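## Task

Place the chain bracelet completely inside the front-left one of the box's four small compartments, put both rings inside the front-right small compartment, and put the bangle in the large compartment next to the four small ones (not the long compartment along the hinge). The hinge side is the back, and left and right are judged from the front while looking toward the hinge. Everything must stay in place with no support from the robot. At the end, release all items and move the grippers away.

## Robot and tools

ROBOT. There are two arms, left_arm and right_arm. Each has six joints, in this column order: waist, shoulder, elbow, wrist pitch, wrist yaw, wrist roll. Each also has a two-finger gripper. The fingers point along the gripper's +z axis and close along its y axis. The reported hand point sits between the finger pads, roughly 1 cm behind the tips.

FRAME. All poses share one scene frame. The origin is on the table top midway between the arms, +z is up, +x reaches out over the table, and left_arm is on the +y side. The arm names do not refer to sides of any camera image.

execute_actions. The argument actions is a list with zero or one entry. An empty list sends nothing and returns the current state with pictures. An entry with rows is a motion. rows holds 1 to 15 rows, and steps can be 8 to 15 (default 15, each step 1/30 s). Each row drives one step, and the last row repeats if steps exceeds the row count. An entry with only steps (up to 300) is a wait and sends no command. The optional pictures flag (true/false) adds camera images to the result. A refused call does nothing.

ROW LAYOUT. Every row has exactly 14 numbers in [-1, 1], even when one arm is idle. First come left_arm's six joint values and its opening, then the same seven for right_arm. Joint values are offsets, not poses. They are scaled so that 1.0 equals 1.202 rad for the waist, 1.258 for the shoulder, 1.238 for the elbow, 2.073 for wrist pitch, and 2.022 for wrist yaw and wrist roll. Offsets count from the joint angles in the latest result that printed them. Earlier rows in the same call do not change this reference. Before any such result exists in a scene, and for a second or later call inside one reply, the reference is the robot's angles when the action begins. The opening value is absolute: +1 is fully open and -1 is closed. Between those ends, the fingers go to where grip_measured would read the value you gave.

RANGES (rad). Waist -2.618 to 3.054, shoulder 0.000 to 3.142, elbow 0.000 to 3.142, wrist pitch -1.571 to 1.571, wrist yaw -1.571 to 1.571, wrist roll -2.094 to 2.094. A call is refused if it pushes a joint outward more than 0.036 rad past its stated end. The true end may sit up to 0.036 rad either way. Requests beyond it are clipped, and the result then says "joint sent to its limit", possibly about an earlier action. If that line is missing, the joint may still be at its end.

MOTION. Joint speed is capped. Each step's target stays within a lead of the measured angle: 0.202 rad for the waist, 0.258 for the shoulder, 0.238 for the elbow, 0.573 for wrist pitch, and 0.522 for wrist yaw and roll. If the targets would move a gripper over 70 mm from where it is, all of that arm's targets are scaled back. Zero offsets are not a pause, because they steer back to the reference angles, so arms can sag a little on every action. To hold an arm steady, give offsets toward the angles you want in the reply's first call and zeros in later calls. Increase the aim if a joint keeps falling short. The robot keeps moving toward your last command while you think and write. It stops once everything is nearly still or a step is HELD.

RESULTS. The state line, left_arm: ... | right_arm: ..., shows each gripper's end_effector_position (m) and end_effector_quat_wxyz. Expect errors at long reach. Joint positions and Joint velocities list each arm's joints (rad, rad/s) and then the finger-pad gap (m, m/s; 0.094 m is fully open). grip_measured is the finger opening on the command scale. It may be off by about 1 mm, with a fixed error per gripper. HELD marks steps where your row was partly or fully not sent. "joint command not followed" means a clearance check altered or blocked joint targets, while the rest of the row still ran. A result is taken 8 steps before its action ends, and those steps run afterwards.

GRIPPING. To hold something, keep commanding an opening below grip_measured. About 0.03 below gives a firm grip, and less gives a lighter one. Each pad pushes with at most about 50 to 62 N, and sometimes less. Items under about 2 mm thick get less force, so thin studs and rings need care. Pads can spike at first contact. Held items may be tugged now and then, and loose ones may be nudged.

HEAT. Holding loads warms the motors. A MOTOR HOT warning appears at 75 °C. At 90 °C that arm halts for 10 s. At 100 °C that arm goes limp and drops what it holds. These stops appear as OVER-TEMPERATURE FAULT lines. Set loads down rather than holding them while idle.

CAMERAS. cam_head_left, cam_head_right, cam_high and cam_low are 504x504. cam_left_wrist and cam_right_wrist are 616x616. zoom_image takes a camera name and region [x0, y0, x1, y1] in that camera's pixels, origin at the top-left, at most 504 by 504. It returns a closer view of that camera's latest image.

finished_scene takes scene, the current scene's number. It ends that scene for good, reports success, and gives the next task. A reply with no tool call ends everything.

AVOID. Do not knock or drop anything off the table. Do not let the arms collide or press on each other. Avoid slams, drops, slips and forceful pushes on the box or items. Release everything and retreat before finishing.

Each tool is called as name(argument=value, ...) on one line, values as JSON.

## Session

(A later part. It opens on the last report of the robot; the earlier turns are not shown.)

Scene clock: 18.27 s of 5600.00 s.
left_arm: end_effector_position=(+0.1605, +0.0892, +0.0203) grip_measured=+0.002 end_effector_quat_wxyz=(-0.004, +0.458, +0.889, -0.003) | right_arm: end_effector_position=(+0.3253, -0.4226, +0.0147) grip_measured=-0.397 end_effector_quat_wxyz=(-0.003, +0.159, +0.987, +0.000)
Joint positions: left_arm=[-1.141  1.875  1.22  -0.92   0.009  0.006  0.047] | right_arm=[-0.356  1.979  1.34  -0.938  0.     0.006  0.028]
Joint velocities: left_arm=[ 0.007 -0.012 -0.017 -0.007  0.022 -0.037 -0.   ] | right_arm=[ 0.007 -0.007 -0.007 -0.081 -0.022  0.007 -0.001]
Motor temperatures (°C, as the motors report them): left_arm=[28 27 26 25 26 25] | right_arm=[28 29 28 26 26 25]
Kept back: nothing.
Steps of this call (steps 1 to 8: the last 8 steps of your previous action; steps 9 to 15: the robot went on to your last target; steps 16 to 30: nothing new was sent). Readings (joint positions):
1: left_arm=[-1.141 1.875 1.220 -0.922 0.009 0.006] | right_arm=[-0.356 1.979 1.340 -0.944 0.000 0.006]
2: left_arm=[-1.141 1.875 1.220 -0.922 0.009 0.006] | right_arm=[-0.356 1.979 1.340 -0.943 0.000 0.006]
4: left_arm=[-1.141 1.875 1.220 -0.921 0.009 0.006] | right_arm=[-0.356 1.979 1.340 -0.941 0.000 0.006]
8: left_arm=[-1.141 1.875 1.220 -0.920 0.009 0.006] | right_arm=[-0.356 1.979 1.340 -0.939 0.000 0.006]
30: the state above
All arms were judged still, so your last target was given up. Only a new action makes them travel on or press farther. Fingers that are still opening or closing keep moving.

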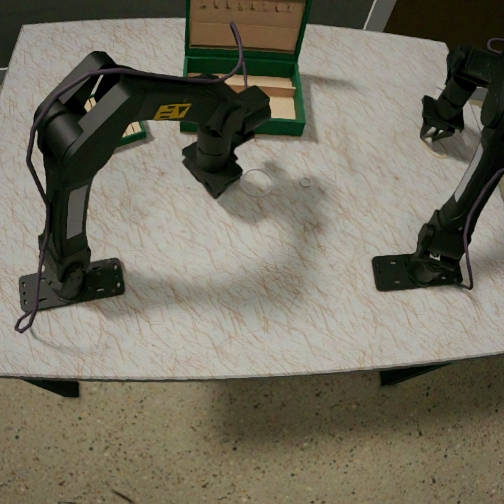

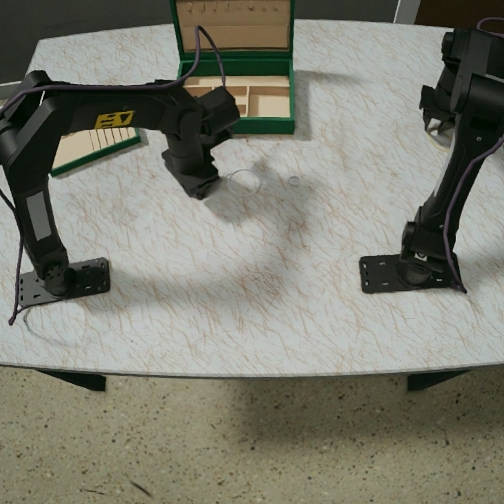

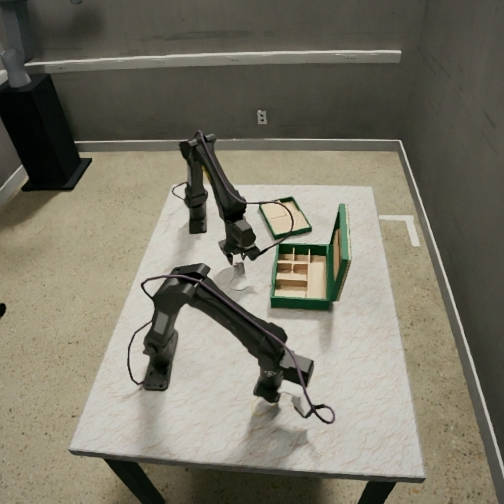

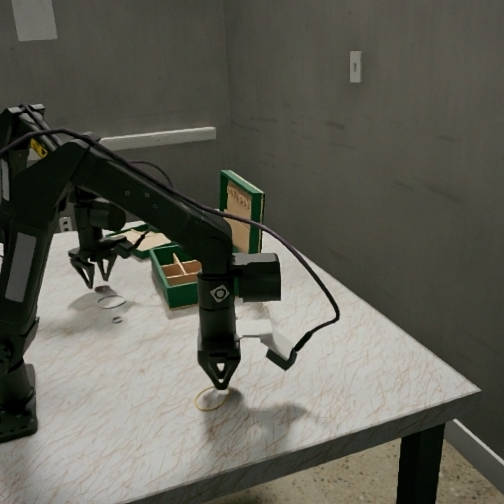

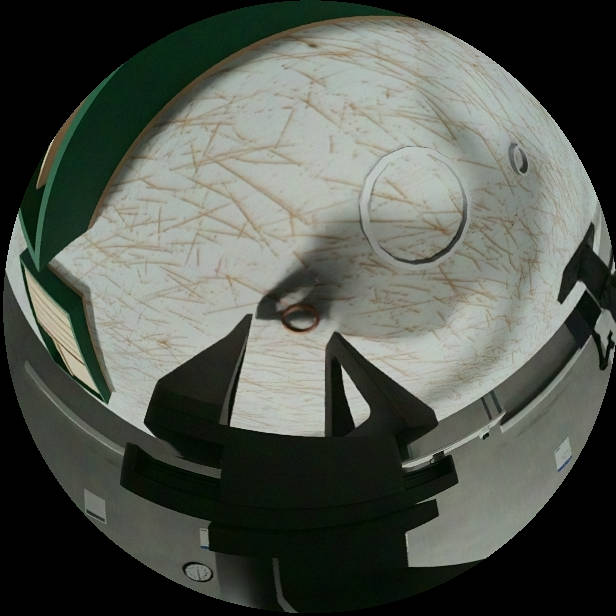

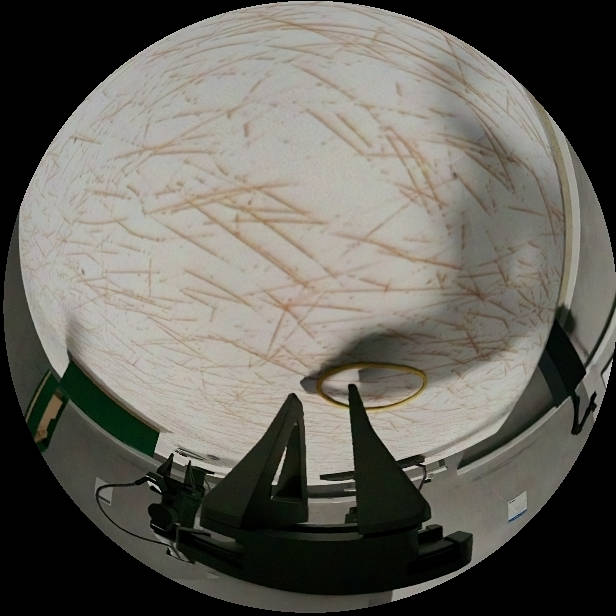

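execute_actions(actions=[{"rows":[[0,0.008,-0.042,0.02,0,0,0,0,0.012,-0.029,0.018,0,0,-0.4]]}])

execute_actions(actions=[{"steps":20}], pictures=true)

Scene clock: 21.77 s of 5600.00 s.
left_arm: end_effector_position=(+0.1572, +0.0937, +0.0128) grip_measured=+0.002 end_effector_quat_wxyz=(-0.008, +0.458, +0.889, -0.001) | right_arm: end_effector_position=(+0.3234, -0.4220, +0.0086) grip_measured=-0.397 end_effector_quat_wxyz=(-0.005, +0.158, +0.987, +0.000)
Joint positions: left_arm=[-1.141  1.875  1.187 -0.895  0.009  0.006  0.047] | right_arm=[-0.356  1.984  1.322 -0.918  0.     0.005  0.028]
Joint velocities: left_arm=[ 0.017 -0.022  0.002  0.066  0.081 -0.007 -0.001] | right_arm=[ 0.002 -0.017 -0.002  0.066 -0.007  0.007 -0.001]
Motor temperatures (°C, as the motors report them): left_arm=[28 27 26 25 26 25] | right_arm=[28 29 28 26 26 25]
Steps of this call (steps 1 to 90: nothing new was sent; then 0.27 s passed at rest; steps 91 to 97: the first 7 steps of this action). Readings (joint positions):
91: left_arm=[-1.141 1.875 1.215 -0.913 0.009 0.006] | right_arm=[-0.356 1.979 1.337 -0.933 0.000 0.006]
92: left_arm=[-1.141 1.875 1.208 -0.904 0.009 0.006] | right_arm=[-0.356 1.979 1.333 -0.928 0.000 0.006]
94: left_arm=[-1.141 1.875 1.193 -0.898 0.009 0.006] | right_arm=[-0.356 1.982 1.325 -0.922 0.000 0.006]
97: the state above

Scene clock: 22.43 s of 5600.00 s.
left_arm: end_effector_position=(+0.1579, +0.0928, +0.0128) grip_measured=+0.002 end_effector_quat_wxyz=(-0.006, +0.458, +0.889, -0.002) | right_arm: end_effector_position=(+0.3237, -0.4221, +0.0086) grip_measured=-0.397 end_effector_quat_wxyz=(-0.004, +0.158, +0.987, +0.000)
Joint positions: left_arm=[-1.141  1.875  1.187 -0.891  0.009  0.006  0.047] | right_arm=[-0.356  1.984  1.322 -0.917  0.     0.005  0.028]
Joint velocities: left_arm=[ 0.012 -0.002 -0.027  0.007  0.007  0.007  0.   ] | right_arm=[-0.017 -0.012  0.007 -0.037  0.037  0.11   0.   ]
Motor temperatures (°C, as the motors report them): left_arm=[28 27 26 25 26 25] | right_arm=[28 29 28 26 26 25]
Kept back: nothing.
Steps of this call (steps 1 to 8: the last 8 steps of your previous action; steps 9 to 15: the robot went on to your last target; steps 16 to 20: nothing new was sent). Readings (joint positions):
1: left_arm=[-1.141 1.875 1.187 -0.894 0.009 0.006] | right_arm=[-0.356 1.984 1.322 -0.917 0.000 0.005]
2: left_arm=[-1.141 1.875 1.187 -0.893 0.009 0.006] | right_arm=[-0.356 1.984 1.322 -0.917 0.000 0.005]
4: left_arm=[-1.141 1.875 1.187 -0.892 0.009 0.006] | right_arm=[-0.356 1.984 1.322 -0.917 0.000 0.005]
8: left_arm=[-1.141 1.875 1.187 -0.891 0.009 0.006] | right_arm=[-0.356 1.984 1.322 -0.917 0.000 0.005]
20: the state above
All arms were judged still, so your last target was given up. Only a new action makes them travel on or press farther. Fingers that are still opening or closing keep moving.

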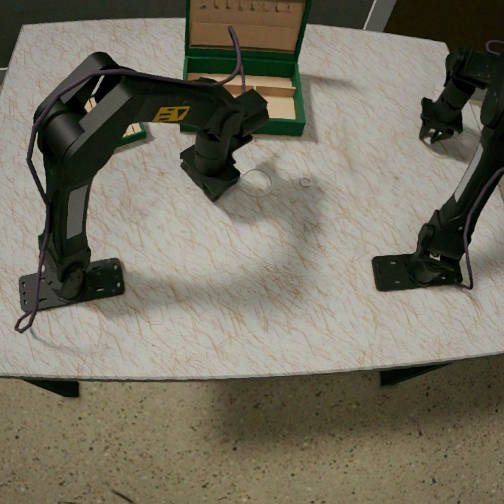

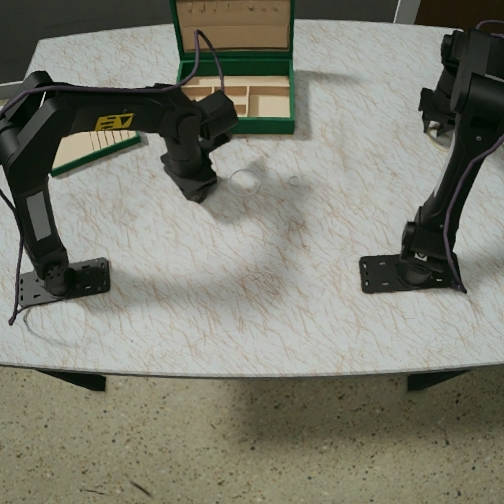

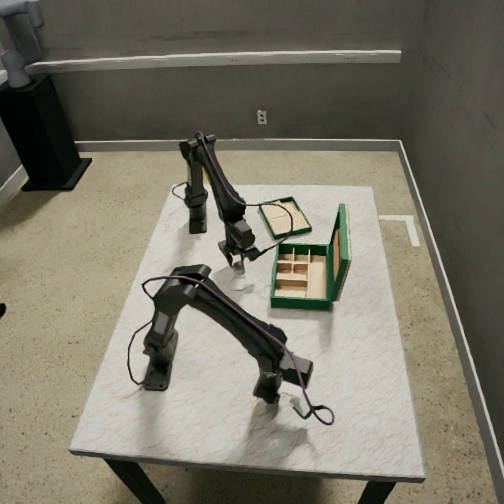

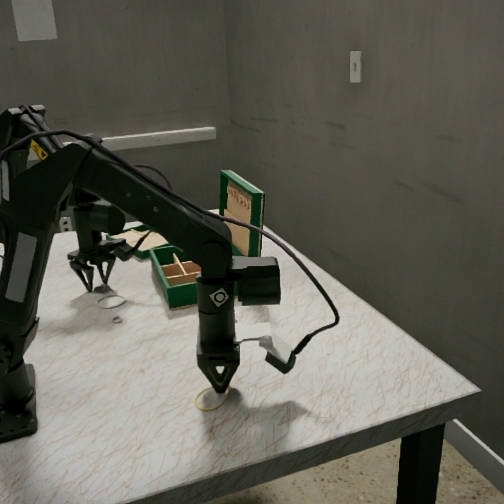

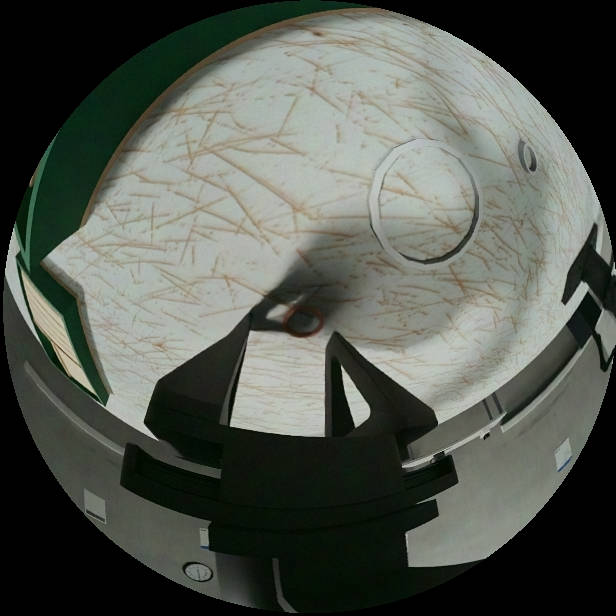

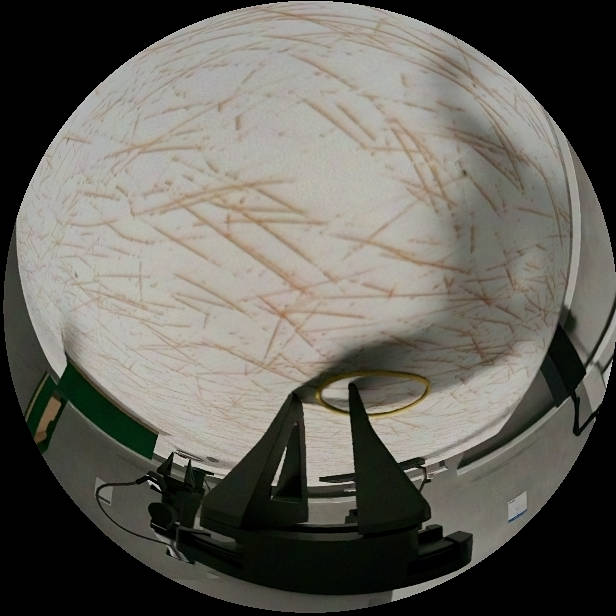

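execute_actions(actions=[{"rows":[[0,0.015,0,0.016,0,0,-0.2,0,0.01,-0.008,0.004,0,0,-0.4],[0,0.015,0,0.016,0,0,-0.2,0,0.01,-0.008,0.004,0,0,-0.4],[0,0.015,0,0.016,0,0,-0.2,0,0.01,-0.008,0.004,0,0,-0.4],[0,0.015,0,0.016,0,0,-0.2,0,0.01,-0.008,0.004,0,0,-0.5],[0,0.015,0,0.016,0,0,-0.2,0,0.01,-0.008,0.004,0,0,-0.6],[0,0.015,0,0.016,0,0,-0.2,0,0.01,-0.008,0.004,0,0,-0.7],[0,0.015,0,0.016,0,0,-0.2,0,0.01,-0.008,0.004,0,0,-0.8],[0,0.015,0,0.016,0,0,-0.2,0,0.01,-0.008,0.004,0,0,-0.87],[0,0.015,0,0.016,0,0,-0.2,0,0.01,-0.008,0.004,0,0,-0.92],[0,0.015,0,0.016,0,0,-0.2,0,0.01,-0.008,0.004,0,0,-0.96]]}])

execute_actions(actions=[{"steps":20}], pictures=true)

Scene clock: 23.70 s of 5600.00 s.
left_arm: end_effector_position=(+0.1607, +0.0889, +0.0128) grip_measured=-0.198 end_effector_quat_wxyz=(+0.003, +0.458, +0.889, -0.007) | right_arm: end_effector_position=(+0.3236, -0.4223, +0.0086) grip_measured=-0.751 end_effector_quat_wxyz=(-0.004, +0.158, +0.987, -0.000)
Joint positions: left_arm=[-1.141  1.875  1.187 -0.872  0.009  0.006  0.038] | right_arm=[-0.356  1.984  1.322 -0.917  0.002  0.005  0.012]
Joint velocities: left_arm=[-0.012 -0.002 -0.017  0.022  0.022  0.022  0.   ] | right_arm=[ 0.012  0.022  0.012 -0.051 -0.081 -0.007 -0.093]
Motor temperatures (°C, as the motors report them): left_arm=[28 27 26 25 26 25] | right_arm=[28 30 28 26 26 25]
Steps of this call (steps 1 to 31: nothing new was sent; steps 32 to 38: the first 7 steps of this action). Readings (joint positions):
32: left_arm=[-1.141 1.875 1.187 -0.889 0.009 0.006] | right_arm=[-0.356 1.984 1.322 -0.917 0.000 0.005]
33: left_arm=[-1.141 1.875 1.187 -0.885 0.009 0.006] | right_arm=[-0.356 1.984 1.322 -0.917 0.000 0.005]
35: left_arm=[-1.141 1.875 1.187 -0.878 0.009 0.006] | right_arm=[-0.356 1.984 1.322 -0.917 0.001 0.005]
38: the state above

Scene clock: 24.37 s of 5600.00 s.
left_arm: end_effector_position=(+0.1615, +0.0878, +0.0128) grip_measured=-0.198 end_effector_quat_wxyz=(+0.005, +0.458, +0.889, -0.008) | right_arm: end_effector_position=(+0.3236, -0.4223, +0.0086) grip_measured=-0.956 end_effector_quat_wxyz=(-0.004, +0.158, +0.987, -0.000)
Joint positions: left_arm=[-1.141  1.875  1.187 -0.866  0.009  0.006  0.038] | right_arm=[-0.356  1.984  1.322 -0.917  0.002  0.005  0.002]
Joint velocities: left_arm=[-0.012  0.002  0.002  0.007 -0.022 -0.051 -0.   ] | right_arm=[ 0.002  0.002  0.012 -0.095  0.037 -0.022  0.   ]
Motor temperatures (°C, as the motors report them): left_arm=[28 27 26 25 26 25] | right_arm=[28 30 28 26 26 25]
Kept back: nothing.
Steps of this call (steps 1 to 8: the last 8 steps of your previous action; steps 9 to 15: the robot went on to your last target; steps 16 to 20: nothing new was sent). Readings (joint positions):
1: left_arm=[-1.141 1.875 1.187 -0.871 0.009 0.006] | right_arm=[-0.356 1.984 1.322 -0.917 0.002 0.005]
2: left_arm=[-1.141 1.875 1.187 -0.869 0.009 0.006] | right_arm=[-0.356 1.984 1.322 -0.917 0.002 0.005]
4: left_arm=[-1.141 1.875 1.187 -0.868 0.009 0.006] | right_arm=[-0.356 1.984 1.322 -0.917 0.002 0.005]
8: left_arm=[-1.141 1.875 1.187 -0.867 0.009 0.006] | right_arm=[-0.356 1.984 1.322 -0.917 0.002 0.005]
20: the state above
All arms were judged still, so your last target was given up. Only a new action makes them travel on or press farther. Fingers that are still opening or closing keep moving.

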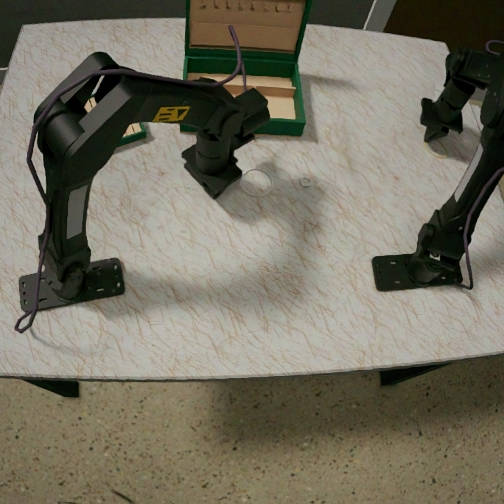

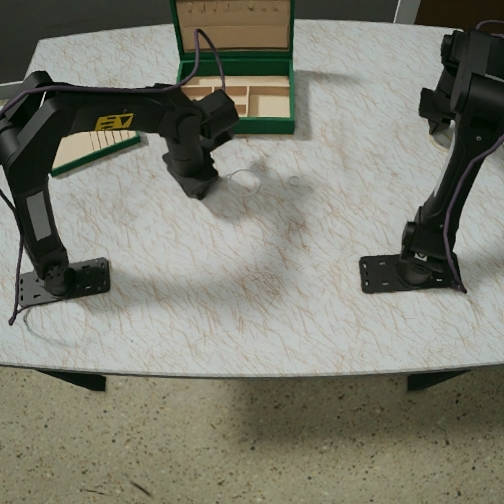

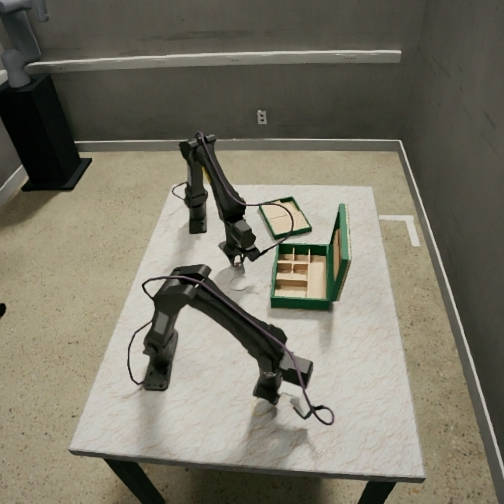

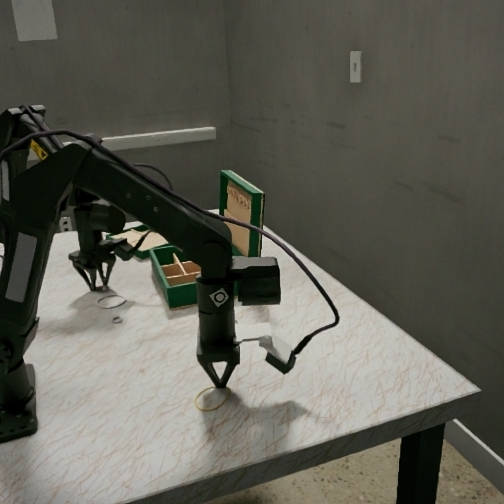

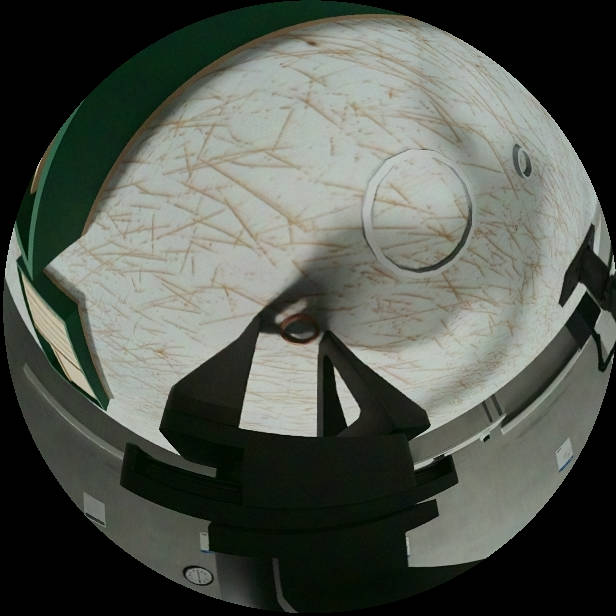

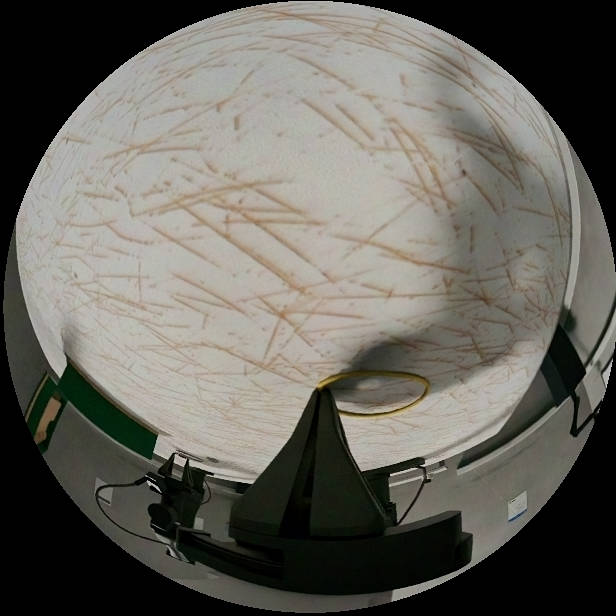

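execute_actions(actions=[{"rows":[[0,0.015,-0.024,0.006,0,0,-0.2,0,0,0,0,0,0,-0.5],[0,0.015,-0.024,0.006,0,0,-0.2,0,0,0,0,0,0,-0.5],[0,0.015,-0.024,0.006,0,0,-0.2,0,0,0,0,0,0,-0.5],[0,0.015,-0.024,0.006,0,0,-0.2,0,0,0,0,0,0,-0.5],[0,0.015,-0.024,0.006,0,0,-0.2,0,0,0,0,0,0,-0.5],[0,0.015,-0.024,0.006,0,0,-0.3,0,0.012,-0.026,0.012,0,0,-0.5],[0,0.015,-0.024,0.006,0,0,-0.4,0,0.012,-0.026,0.012,0,0,-0.5],[0,0.015,-0.024,0.006,0,0,-0.5,0,0.012,-0.026,0.012,0,0,-0.5],[0,0.015,-0.024,0.006,0,0,-0.55,0,0.012,-0.026,0.012,0,0,-0.5],[0,0.015,-0.024,0.006,0,0,-0.6,0,0.012,-0.026,0.012,0,0,-0.5],[0,0.015,-0.024,0.006,0,0,-0.64,0,0.012,-0.026,0.012,0,0,-0.5]]}])

execute_actions(actions=[{"steps":20}], pictures=true)

zoom_image(camera="cam_right_wrist", region=[230,310,470,470])

Scene clock: 25.33 s of 5600.00 s.
left_arm: end_effector_position=(+0.1618, +0.0873, +0.0128) grip_measured=-0.355 end_effector_quat_wxyz=(+0.006, +0.458, +0.889, -0.008) | right_arm: end_effector_position=(+0.3236, -0.4219, +0.0082) grip_measured=-0.503 end_effector_quat_wxyz=(-0.004, +0.158, +0.987, +0.001)
Joint positions: left_arm=[-1.141  1.875  1.187 -0.864  0.009  0.006  0.03 ] | right_arm=[-0.356  1.984  1.32  -0.915 -0.     0.005  0.023]
Joint velocities: left_arm=[ 0.007 -0.002 -0.027 -0.007 -0.007 -0.125 -0.088] | right_arm=[ 0.007 -0.007  0.017 -0.007 -0.022  0.051 -0.001]
Motor temperatures (°C, as the motors report them): left_arm=[28 27 26 25 26 25] | right_arm=[28 30 28 26 26 25]
Steps of this call (steps 1 to 22: nothing new was sent; steps 23 to 29: the first 7 steps of this action). Readings (joint positions):
23: left_arm=[-1.141 1.875 1.187 -0.866 0.009 0.006] | right_arm=[-0.356 1.984 1.322 -0.917 0.002 0.005]
24: left_arm=[-1.141 1.875 1.187 -0.866 0.009 0.006] | right_arm=[-0.356 1.984 1.322 -0.917 0.001 0.005]
26: left_arm=[-1.141 1.875 1.187 -0.864 0.009 0.006] | right_arm=[-0.356 1.984 1.322 -0.917 0.000 0.005]
29: the state above

Scene clock: 26.00 s of 5600.00 s.
left_arm: end_effector_position=(+0.1620, +0.0872, +0.0128) grip_measured=-0.622 end_effector_quat_wxyz=(+0.007, +0.458, +0.889, -0.008) | right_arm: end_effector_position=(+0.3236, -0.4219, +0.0082) grip_measured=-0.503 end_effector_quat_wxyz=(-0.004, +0.158, +0.987, +0.001)
Joint positions: left_arm=[-1.141  1.875  1.187 -0.863  0.009  0.006  0.018] | right_arm=[-0.356  1.984  1.32  -0.915 -0.     0.005  0.023]
Joint velocities: left_arm=[-0.007  0.002  0.032  0.007 -0.022 -0.007 -0.   ] | right_arm=[ 0.012 -0.002 -0.007  0.022 -0.125  0.007 -0.001]
Motor temperatures (°C, as the motors report them): left_arm=[28 27 26 25 26 25] | right_arm=[28 30 28 26 26 25]
Kept back: nothing.
Steps of this call (steps 1 to 8: the last 8 steps of your previous action; steps 9 to 15: the robot went on to your last target; steps 16 to 20: nothing new was sent). Readings (joint positions):
1: left_arm=[-1.141 1.875 1.187 -0.863 0.009 0.006] | right_arm=[-0.356 1.984 1.320 -0.915 -0.000 0.005]
2: left_arm=[-1.141 1.875 1.187 -0.863 0.009 0.006] | right_arm=[-0.356 1.984 1.320 -0.915 -0.000 0.005]
4: left_arm=[-1.141 1.875 1.187 -0.863 0.009 0.006] | right_arm=[-0.356 1.984 1.320 -0.915 -0.000 0.005]
8: left_arm=[-1.141 1.875 1.187 -0.863 0.009 0.006] | right_arm=[-0.356 1.984 1.320 -0.915 -0.000 0.005]
20: the state above
All arms were judged still, so your last target was given up. Only a new action makes them travel on or press farther. Fingers that are still opening or closing keep moving.

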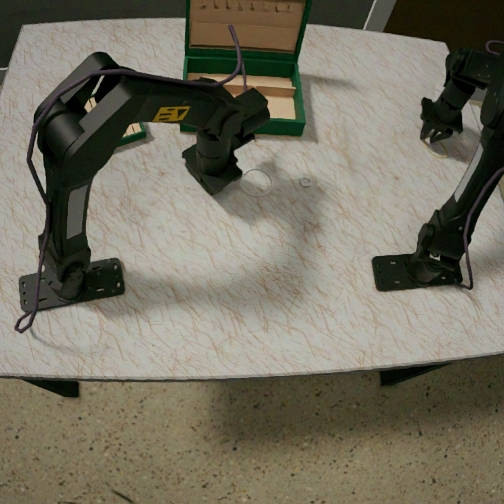

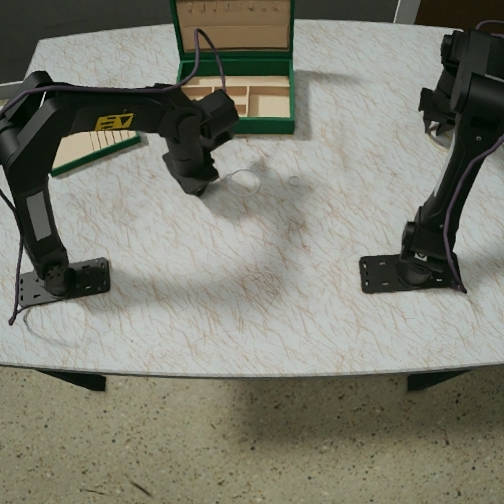

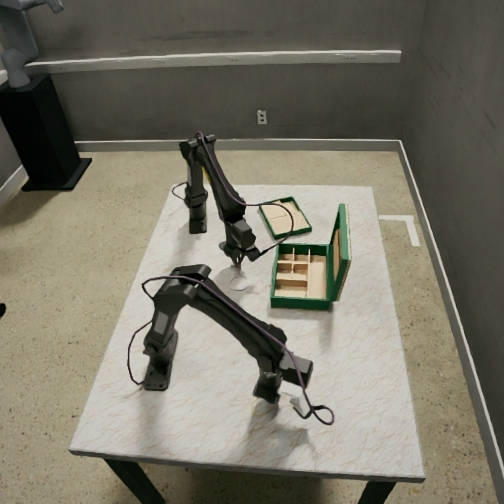

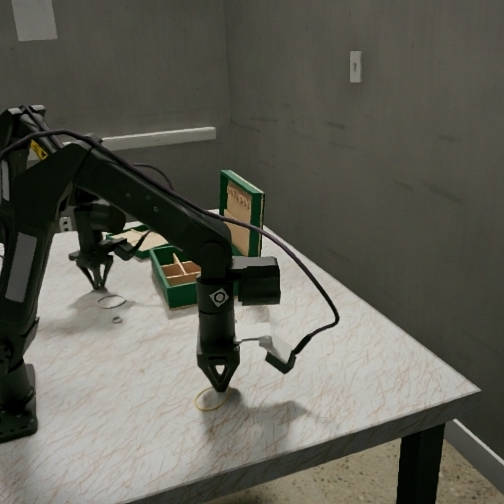

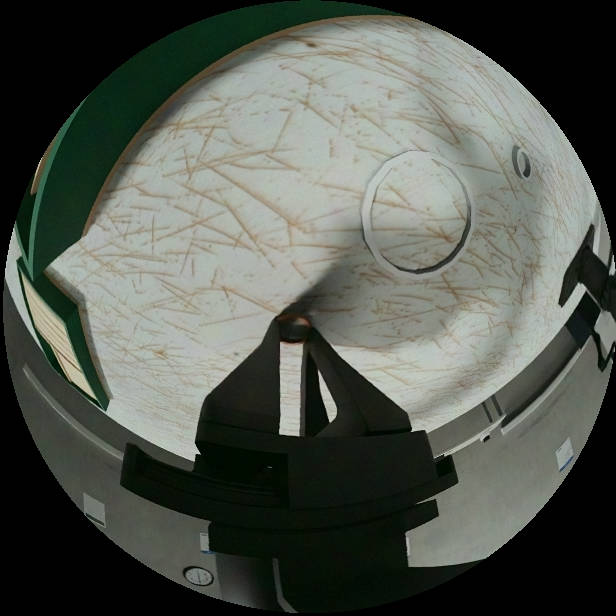

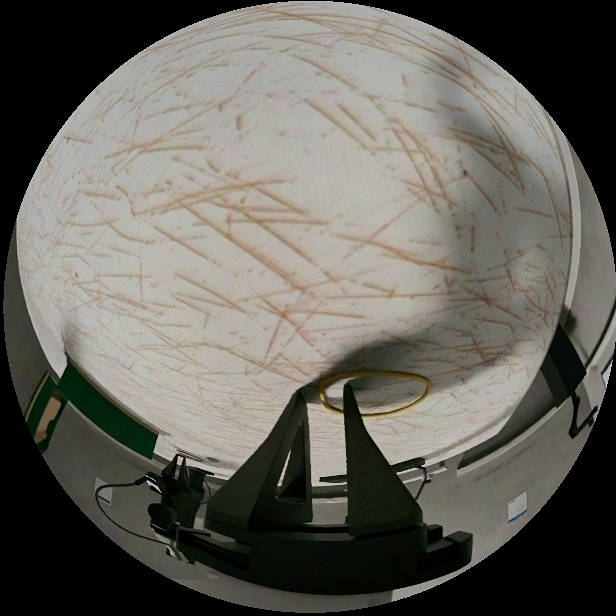

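Region (230, 310, 470, 470) of cam_right_wrist's 616x616 image, scaled by 2.100, with more detail than that image has.

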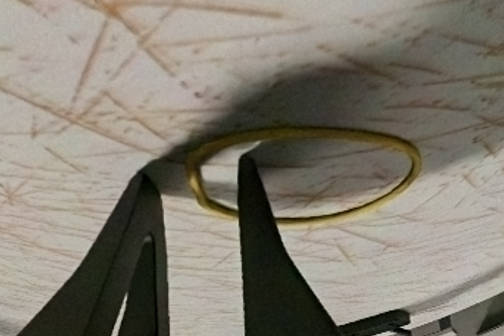

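execute_actions(actions=[{"rows":[[0,0,0,0,0,0,-0.655,0,0.01,-0.02,0,0,0,-0.6],[0,0,0,0,0,0,-0.655,0,0.01,-0.02,0,0,0,-0.7],[0,0,0,0,0,0,-0.655,0,0.01,-0.02,0,0,0,-0.8],[0,0,0,0,0,0,-0.655,0,0.01,-0.02,0,0,0,-0.87],[0,0,0.05,-0.02,0,0,-0.655,0,0.01,-0.02,0,0,0,-0.92],[0,0,0.1,-0.04,0,0,-0.655,0,0.01,-0.02,0,0,0,-0.95],[0,0,0.15,-0.06,0,0,-0.655,0,0.01,-0.02,0,0,0,-0.97],[0,0,0.2,-0.08,0,0,-0.655,0,0.01,-0.02,0,0,0,-0.99],[0,0,0.25,-0.1,0,0,-0.655,0,0.01,-0.02,0,0,0,-0.99],[0,0,0.3,-0.1,0,0,-0.655,0,0.01,-0.02,0,0,0,-0.99]]}])

execute_actions(actions=[{"steps":15}])

Scene clock: 27.53 s of 5600.00 s.
left_arm: end_effector_position=(+0.1653, +0.0826, +0.0248) grip_measured=-0.630 end_effector_quat_wxyz=(+0.005, +0.458, +0.889, -0.007) | right_arm: end_effector_position=(+0.3229, -0.4238, +0.0082) grip_measured=-0.957 end_effector_quat_wxyz=(-0.005, +0.159, +0.987, -0.004)
Joint positions: left_arm=[-1.141  1.88   1.246 -0.921  0.009  0.006  0.017] | right_arm=[-0.356  1.984  1.32  -0.915  0.01   0.005  0.002]
Joint velocities: left_arm=[-0.007  0.1    1.179 -0.857 -0.022  0.022 -0.   ] | right_arm=[ 0.012 -0.007  0.007  0.081 -0.007  0.022 -0.019]
Motor temperatures (°C, as the motors report them): left_arm=[28 27 26 25 26 25] | right_arm=[28 30 28 26 26 25]
Steps of this call (steps 1 to 39: nothing new was sent; steps 40 to 46: the first 7 steps of this action). Readings (joint positions):
40: left_arm=[-1.141 1.875 1.187 -0.863 0.009 0.006] | right_arm=[-0.356 1.984 1.320 -0.915 0.003 0.005]
41: left_arm=[-1.141 1.875 1.187 -0.863 0.009 0.006] | right_arm=[-0.356 1.984 1.320 -0.915 0.008 0.005]
43: left_arm=[-1.141 1.875 1.187 -0.863 0.009 0.006] | right_arm=[-0.356 1.984 1.320 -0.915 0.010 0.005]
46: the state above

Scene clock: 28.03 s of 5600.00 s.
left_arm: end_effector_position=(+0.2037, +0.0292, +0.1128) grip_measured=-0.630 end_effector_quat_wxyz=(+0.096, +0.456, +0.883, -0.054) | right_arm: end_effector_position=(+0.3229, -0.4238, +0.0082) grip_measured=-0.981 end_effector_quat_wxyz=(-0.005, +0.159, +0.987, -0.004)
Joint positions: left_arm=[-1.141  1.865  1.561 -1.045  0.009  0.006  0.017] | right_arm=[-0.356  1.984  1.32  -0.915  0.01   0.005  0.001]
Joint velocities: left_arm=[-0.017 -0.007  0.002 -0.095  0.081 -0.022  0.001] | right_arm=[ 0.002  0.002 -0.027  0.007 -0.066  0.022  0.   ]
Motor temperatures (°C, as the motors report them): left_arm=[28 27 26 25 26 25] | right_arm=[28 30 28 26 26 25]
Kept back: nothing.
Steps of this call (steps 1 to 8: the last 8 steps of your previous action; steps 9 to 15: the robot went on to your last target). Readings (joint positions):
1: left_arm=[-1.141 1.884 1.294 -0.951 0.009 0.006] | right_arm=[-0.356 1.984 1.320 -0.915 0.010 0.005]
2: left_arm=[-1.141 1.886 1.353 -0.979 0.009 0.006] | right_arm=[-0.356 1.984 1.320 -0.915 0.010 0.005]
4: left_arm=[-1.141 1.885 1.474 -1.005 0.009 0.006] | right_arm=[-0.356 1.984 1.320 -0.915 0.010 0.005]
8: left_arm=[-1.141 1.862 1.561 -1.002 0.009 0.006] | right_arm=[-0.356 1.984 1.320 -0.915 0.010 0.005]
15: the state above

execute_actions(actions=[{"rows":[[0.05,0.04,0.06,0.01,0,0,-0.66,0,0,0.03,-0.01,0,0,-1],[0.1,0.08,0.12,0.02,0,0,-0.66,0,0,0.05,-0.02,0,0,-1],[0.15,0.12,0.18,0.03,0,0,-0.66,0,0,0.08,-0.04,0,0,-1],[0.2,0.16,0.23,0.04,0,0,-0.66,0,0,0.12,-0.06,0,0,-1],[0.224,0.21,0.266,0.056,0,0,-0.66,0,0,0.16,-0.08,0,0,-1],[0.224,0.21,0.266,0.056,0,0,-0.66,0,-0.03,0.2,-0.12,0,0,-1],[0.224,0.21,0.266,0.056,0,0,-0.66,0,-0.06,0.24,-0.15,0,0,-1]]}])

execute_actions(actions=[{"steps":30}], pictures=true)

Scene clock: 28.70 s of 5600.00 s.
left_arm: end_effector_position=(+0.3155, +0.0253, +0.1214) grip_measured=-0.630 end_effector_quat_wxyz=(+0.158, +0.368, +0.913, -0.073) | right_arm: end_effector_position=(+0.3424, -0.4301, +0.0470) grip_measured=-0.984 end_effector_quat_wxyz=(+0.005, +0.159, +0.987, -0.006)
Joint positions: left_arm=[-0.952  2.052  1.822 -0.992  0.02   0.006  0.017] | right_arm=[-0.356  1.99   1.493 -1.061  0.01   0.005  0.001]
Joint velocities: left_arm=[ 1.106  0.974  1.048  0.681 -0.066  0.022 -0.   ] | right_arm=[-0.012 -0.242  1.346 -0.974 -0.007 -0.022 -0.   ]
Motor temperatures (°C, as the motors report them): left_arm=[28 28 26 25 26 25] | right_arm=[28 30 28 26 26 25]
Steps of this call (steps 1 to 13: the robot went on to your last target; steps 14 to 20: the first 7 steps of this action). Readings (joint positions):
14: left_arm=[-1.137 1.871 1.570 -1.059 0.011 0.006] | right_arm=[-0.356 1.984 1.323 -0.918 0.010 0.005]
15: left_arm=[-1.123 1.890 1.601 -1.066 0.015 0.006] | right_arm=[-0.356 1.986 1.329 -0.925 0.010 0.005]
17: left_arm=[-1.067 1.950 1.693 -1.050 0.020 0.006] | right_arm=[-0.356 1.991 1.368 -0.967 0.010 0.005]
20: the state above

Scene clock: 29.70 s of 5600.00 s.
left_arm: end_effector_position=(+0.3612, +0.0399, +0.1053) grip_measured=-0.630 end_effector_quat_wxyz=(+0.177, +0.330, +0.925, -0.065) | right_arm: end_effector_position=(+0.3409, -0.4296, +0.1064) grip_measured=-0.984 end_effector_quat_wxyz=(+0.028, +0.159, +0.987, -0.009)
Joint positions: left_arm=[-0.873  2.13   1.866 -0.928  0.005  0.006  0.017] | right_arm=[-0.356  1.905  1.611 -1.219  0.01   0.005  0.001]
Joint velocities: left_arm=[ 0.007 -0.007  0.017  0.022 -0.022 -0.066 -0.   ] | right_arm=[-0.002 -0.002  0.002 -0.037 -0.022  0.007  0.001]
Motor temperatures (°C, as the motors report them): left_arm=[28 28 26 25 26 25] | right_arm=[28 30 28 26 26 25]
Kept back: nothing.
Steps of this call (steps 1 to 8: the last 8 steps of your previous action; steps 9 to 30: the robot went on to your last target). Readings (joint positions):
1: left_arm=[-0.915 2.081 1.849 -0.966 0.019 0.006] | right_arm=[-0.356 1.978 1.533 -1.089 0.010 0.005]
2: left_arm=[-0.884 2.102 1.863 -0.945 0.016 0.006] | right_arm=[-0.356 1.959 1.563 -1.108 0.010 0.005]
4: left_arm=[-0.843 2.123 1.866 -0.930 0.009 0.006] | right_arm=[-0.356 1.919 1.599 -1.136 0.010 0.005]
8: left_arm=[-0.842 2.130 1.866 -0.929 0.005 0.006] | right_arm=[-0.356 1.894 1.611 -1.179 0.010 0.005]
30: the state above
All arms were judged still, so your last target was given up. Only a new action makes them travel on or press farther. Fingers that are still opening or closing keep moving.

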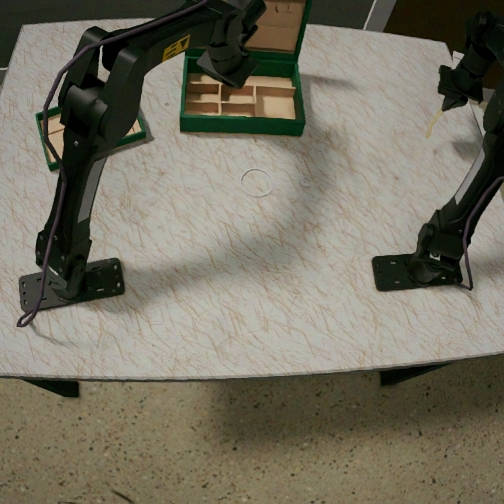

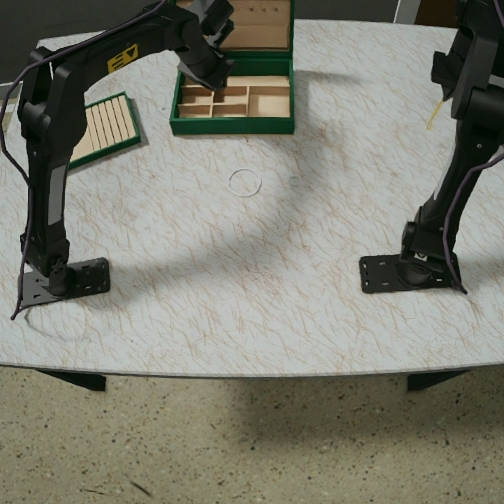

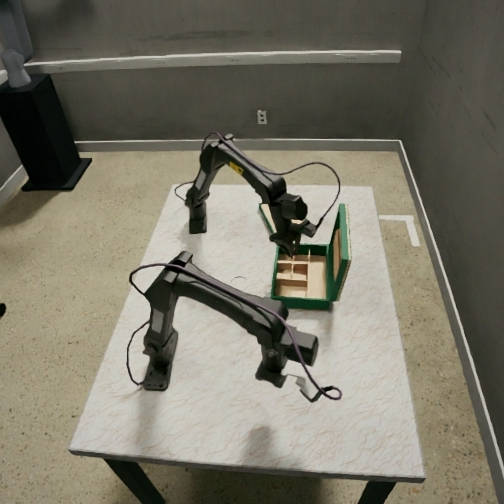

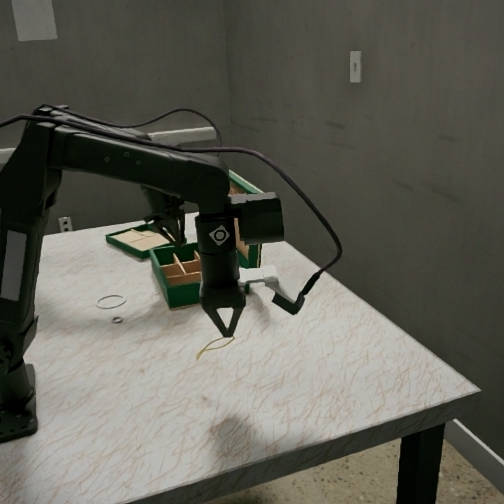

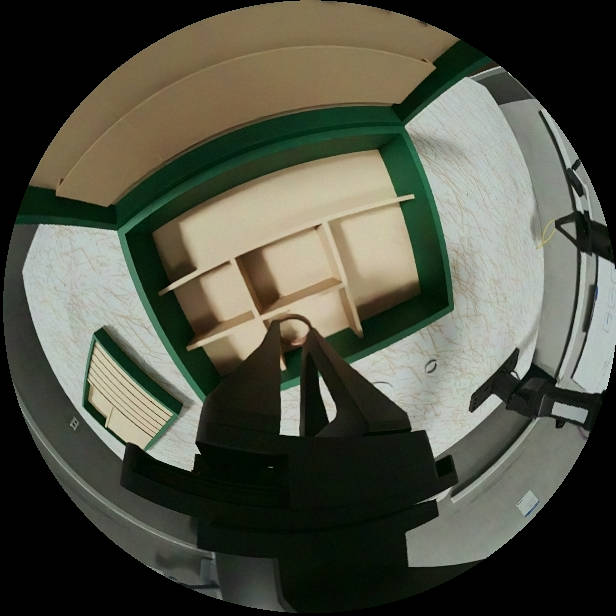

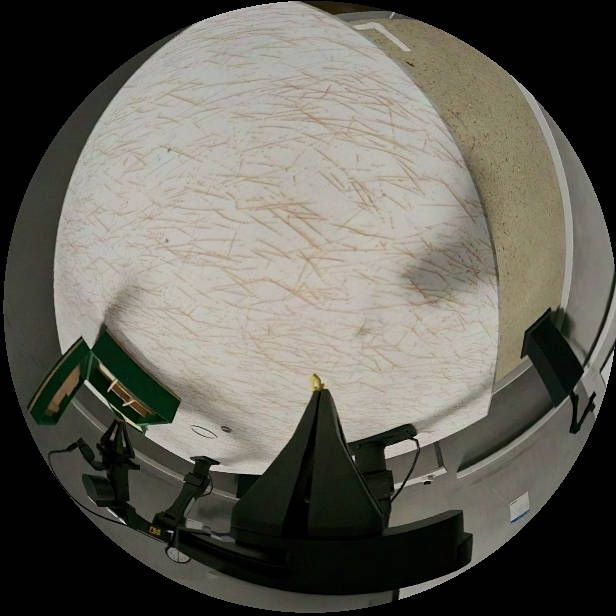

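execute_actions(actions=[{"rows":[[-0.012,0.005,-0.04,0.012,0,0,-0.66,0,0,0.01,0,0,0,-1],[-0.024,0.01,-0.08,0.025,0,0,-0.66,0,0,0.01,0,0,0,-1],[-0.024,0.014,-0.107,0.037,0,0,-0.66,0,0,0.01,0,0,0,-1]]}])

execute_actions(actions=[{"steps":25}], pictures=true)

zoom_image(camera="cam_high", region=[230,190,370,330])

Scene clock: 30.60 s of 5600.00 s.
left_arm: end_effector_position=(+0.3411, +0.0425, +0.0652) grip_measured=-0.630 end_effector_quat_wxyz=(+0.142, +0.342, +0.927, -0.054) | right_arm: end_effector_position=(+0.3408, -0.4296, +0.1064) grip_measured=-0.984 end_effector_quat_wxyz=(+0.027, +0.159, +0.987, -0.009)
Joint positions: left_arm=[-0.895  2.143  1.75  -0.872  0.005  0.006  0.017] | right_arm=[-0.356  1.905  1.611 -1.22   0.01   0.005  0.001]
Joint velocities: left_arm=[-0.11   0.149 -0.222 -0.051 -0.022 -0.066 -0.001] | right_arm=[-0.017 -0.007  0.002 -0.037 -0.051 -0.066  0.001]
Motor temperatures (°C, as the motors report them): left_arm=[28 28 26 25 26 25] | right_arm=[28 30 28 26 26 25]
Steps of this call (steps 1 to 20: nothing new was sent; steps 21 to 27: the first 7 steps of this action). Readings (joint positions):
21: left_arm=[-0.874 2.130 1.861 -0.922 0.005 0.006] | right_arm=[-0.356 1.905 1.611 -1.220 0.010 0.005]
22: left_arm=[-0.876 2.129 1.846 -0.907 0.005 0.006] | right_arm=[-0.356 1.905 1.611 -1.220 0.010 0.005]
24: left_arm=[-0.883 2.129 1.798 -0.876 0.005 0.006] | right_arm=[-0.356 1.905 1.611 -1.220 0.010 0.005]
27: the state above

Scene clock: 31.43 s of 5600.00 s.
left_arm: end_effector_position=(+0.3419, +0.0402, +0.0541) grip_measured=-0.632 end_effector_quat_wxyz=(+0.143, +0.343, +0.927, -0.054) | right_arm: end_effector_position=(+0.3408, -0.4296, +0.1064) grip_measured=-0.984 end_effector_quat_wxyz=(+0.027, +0.159, +0.987, -0.009)
Joint positions: left_arm=[-0.899  2.158  1.728 -0.835  0.003  0.006  0.017] | right_arm=[-0.356  1.905  1.611 -1.22   0.01   0.005  0.001]
Joint velocities: left_arm=[ 0.002 -0.002  0.007 -0.066 -0.051  0.007 -0.001] | right_arm=[-0.022 -0.002 -0.017 -0.037 -0.037 -0.022 -0.   ]
Motor temperatures (°C, as the motors report them): left_arm=[28 28 26 25 26 25] | right_arm=[28 30 28 26 26 25]
Kept back: nothing.
Steps of this call (steps 1 to 8: the last 8 steps of your previous action; steps 9 to 25: the robot went on to your last target). Readings (joint positions):
1: left_arm=[-0.898 2.147 1.744 -0.872 0.005 0.006] | right_arm=[-0.356 1.905 1.611 -1.220 0.010 0.005]
2: left_arm=[-0.899 2.149 1.742 -0.872 0.005 0.006] | right_arm=[-0.356 1.905 1.611 -1.220 0.010 0.005]
4: left_arm=[-0.900 2.150 1.741 -0.870 0.005 0.006] | right_arm=[-0.356 1.905 1.611 -1.220 0.010 0.005]
8: left_arm=[-0.900 2.162 1.740 -0.854 0.005 0.006] | right_arm=[-0.356 1.905 1.611 -1.220 0.010 0.005]
25: the state above

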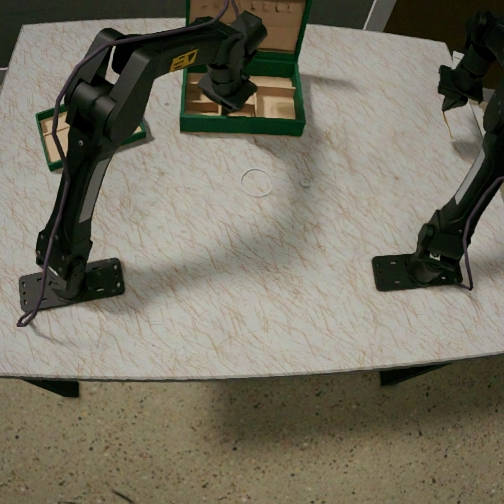

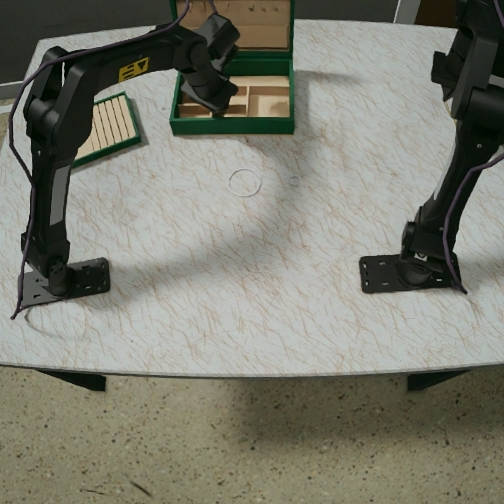

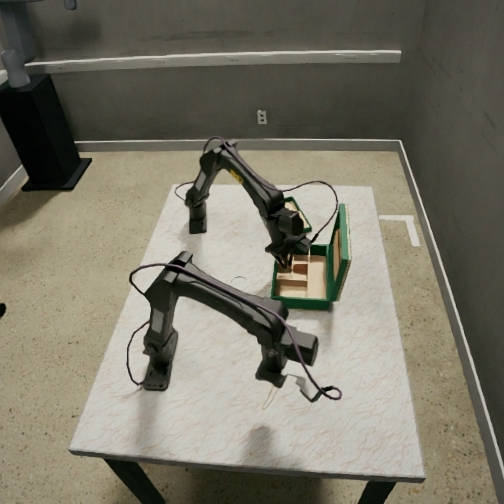

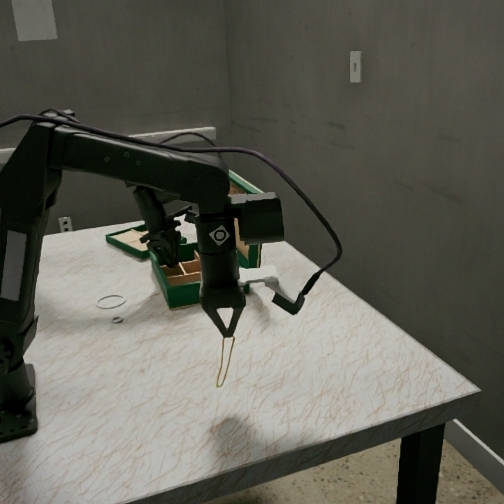

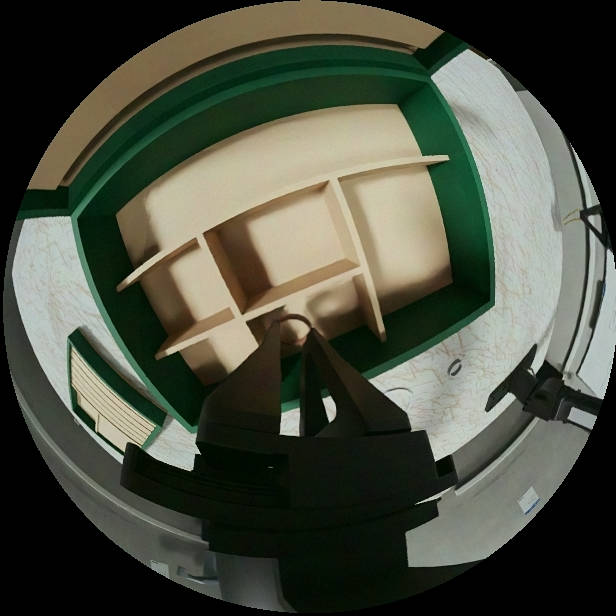

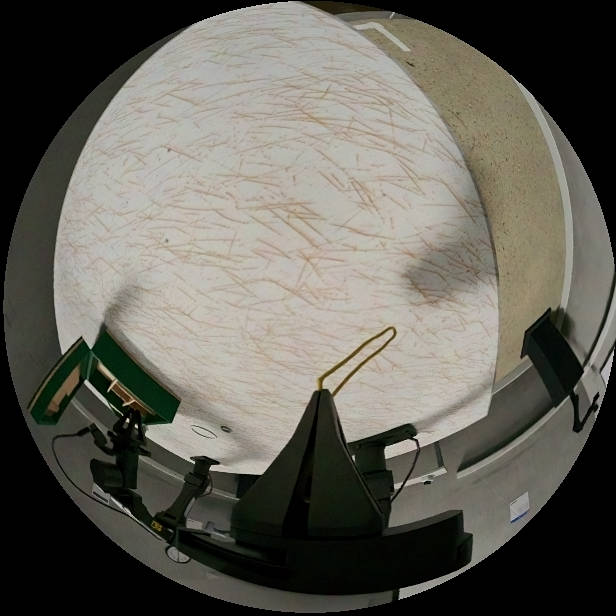

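Region (230, 190, 370, 330) of cam_high's 504x504 image, scaled by 3.600, with more detail than that image has.

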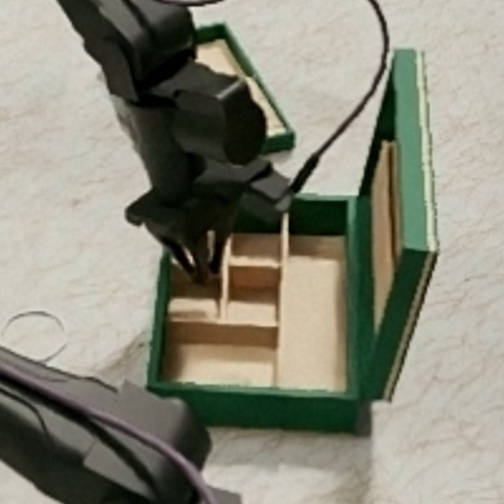

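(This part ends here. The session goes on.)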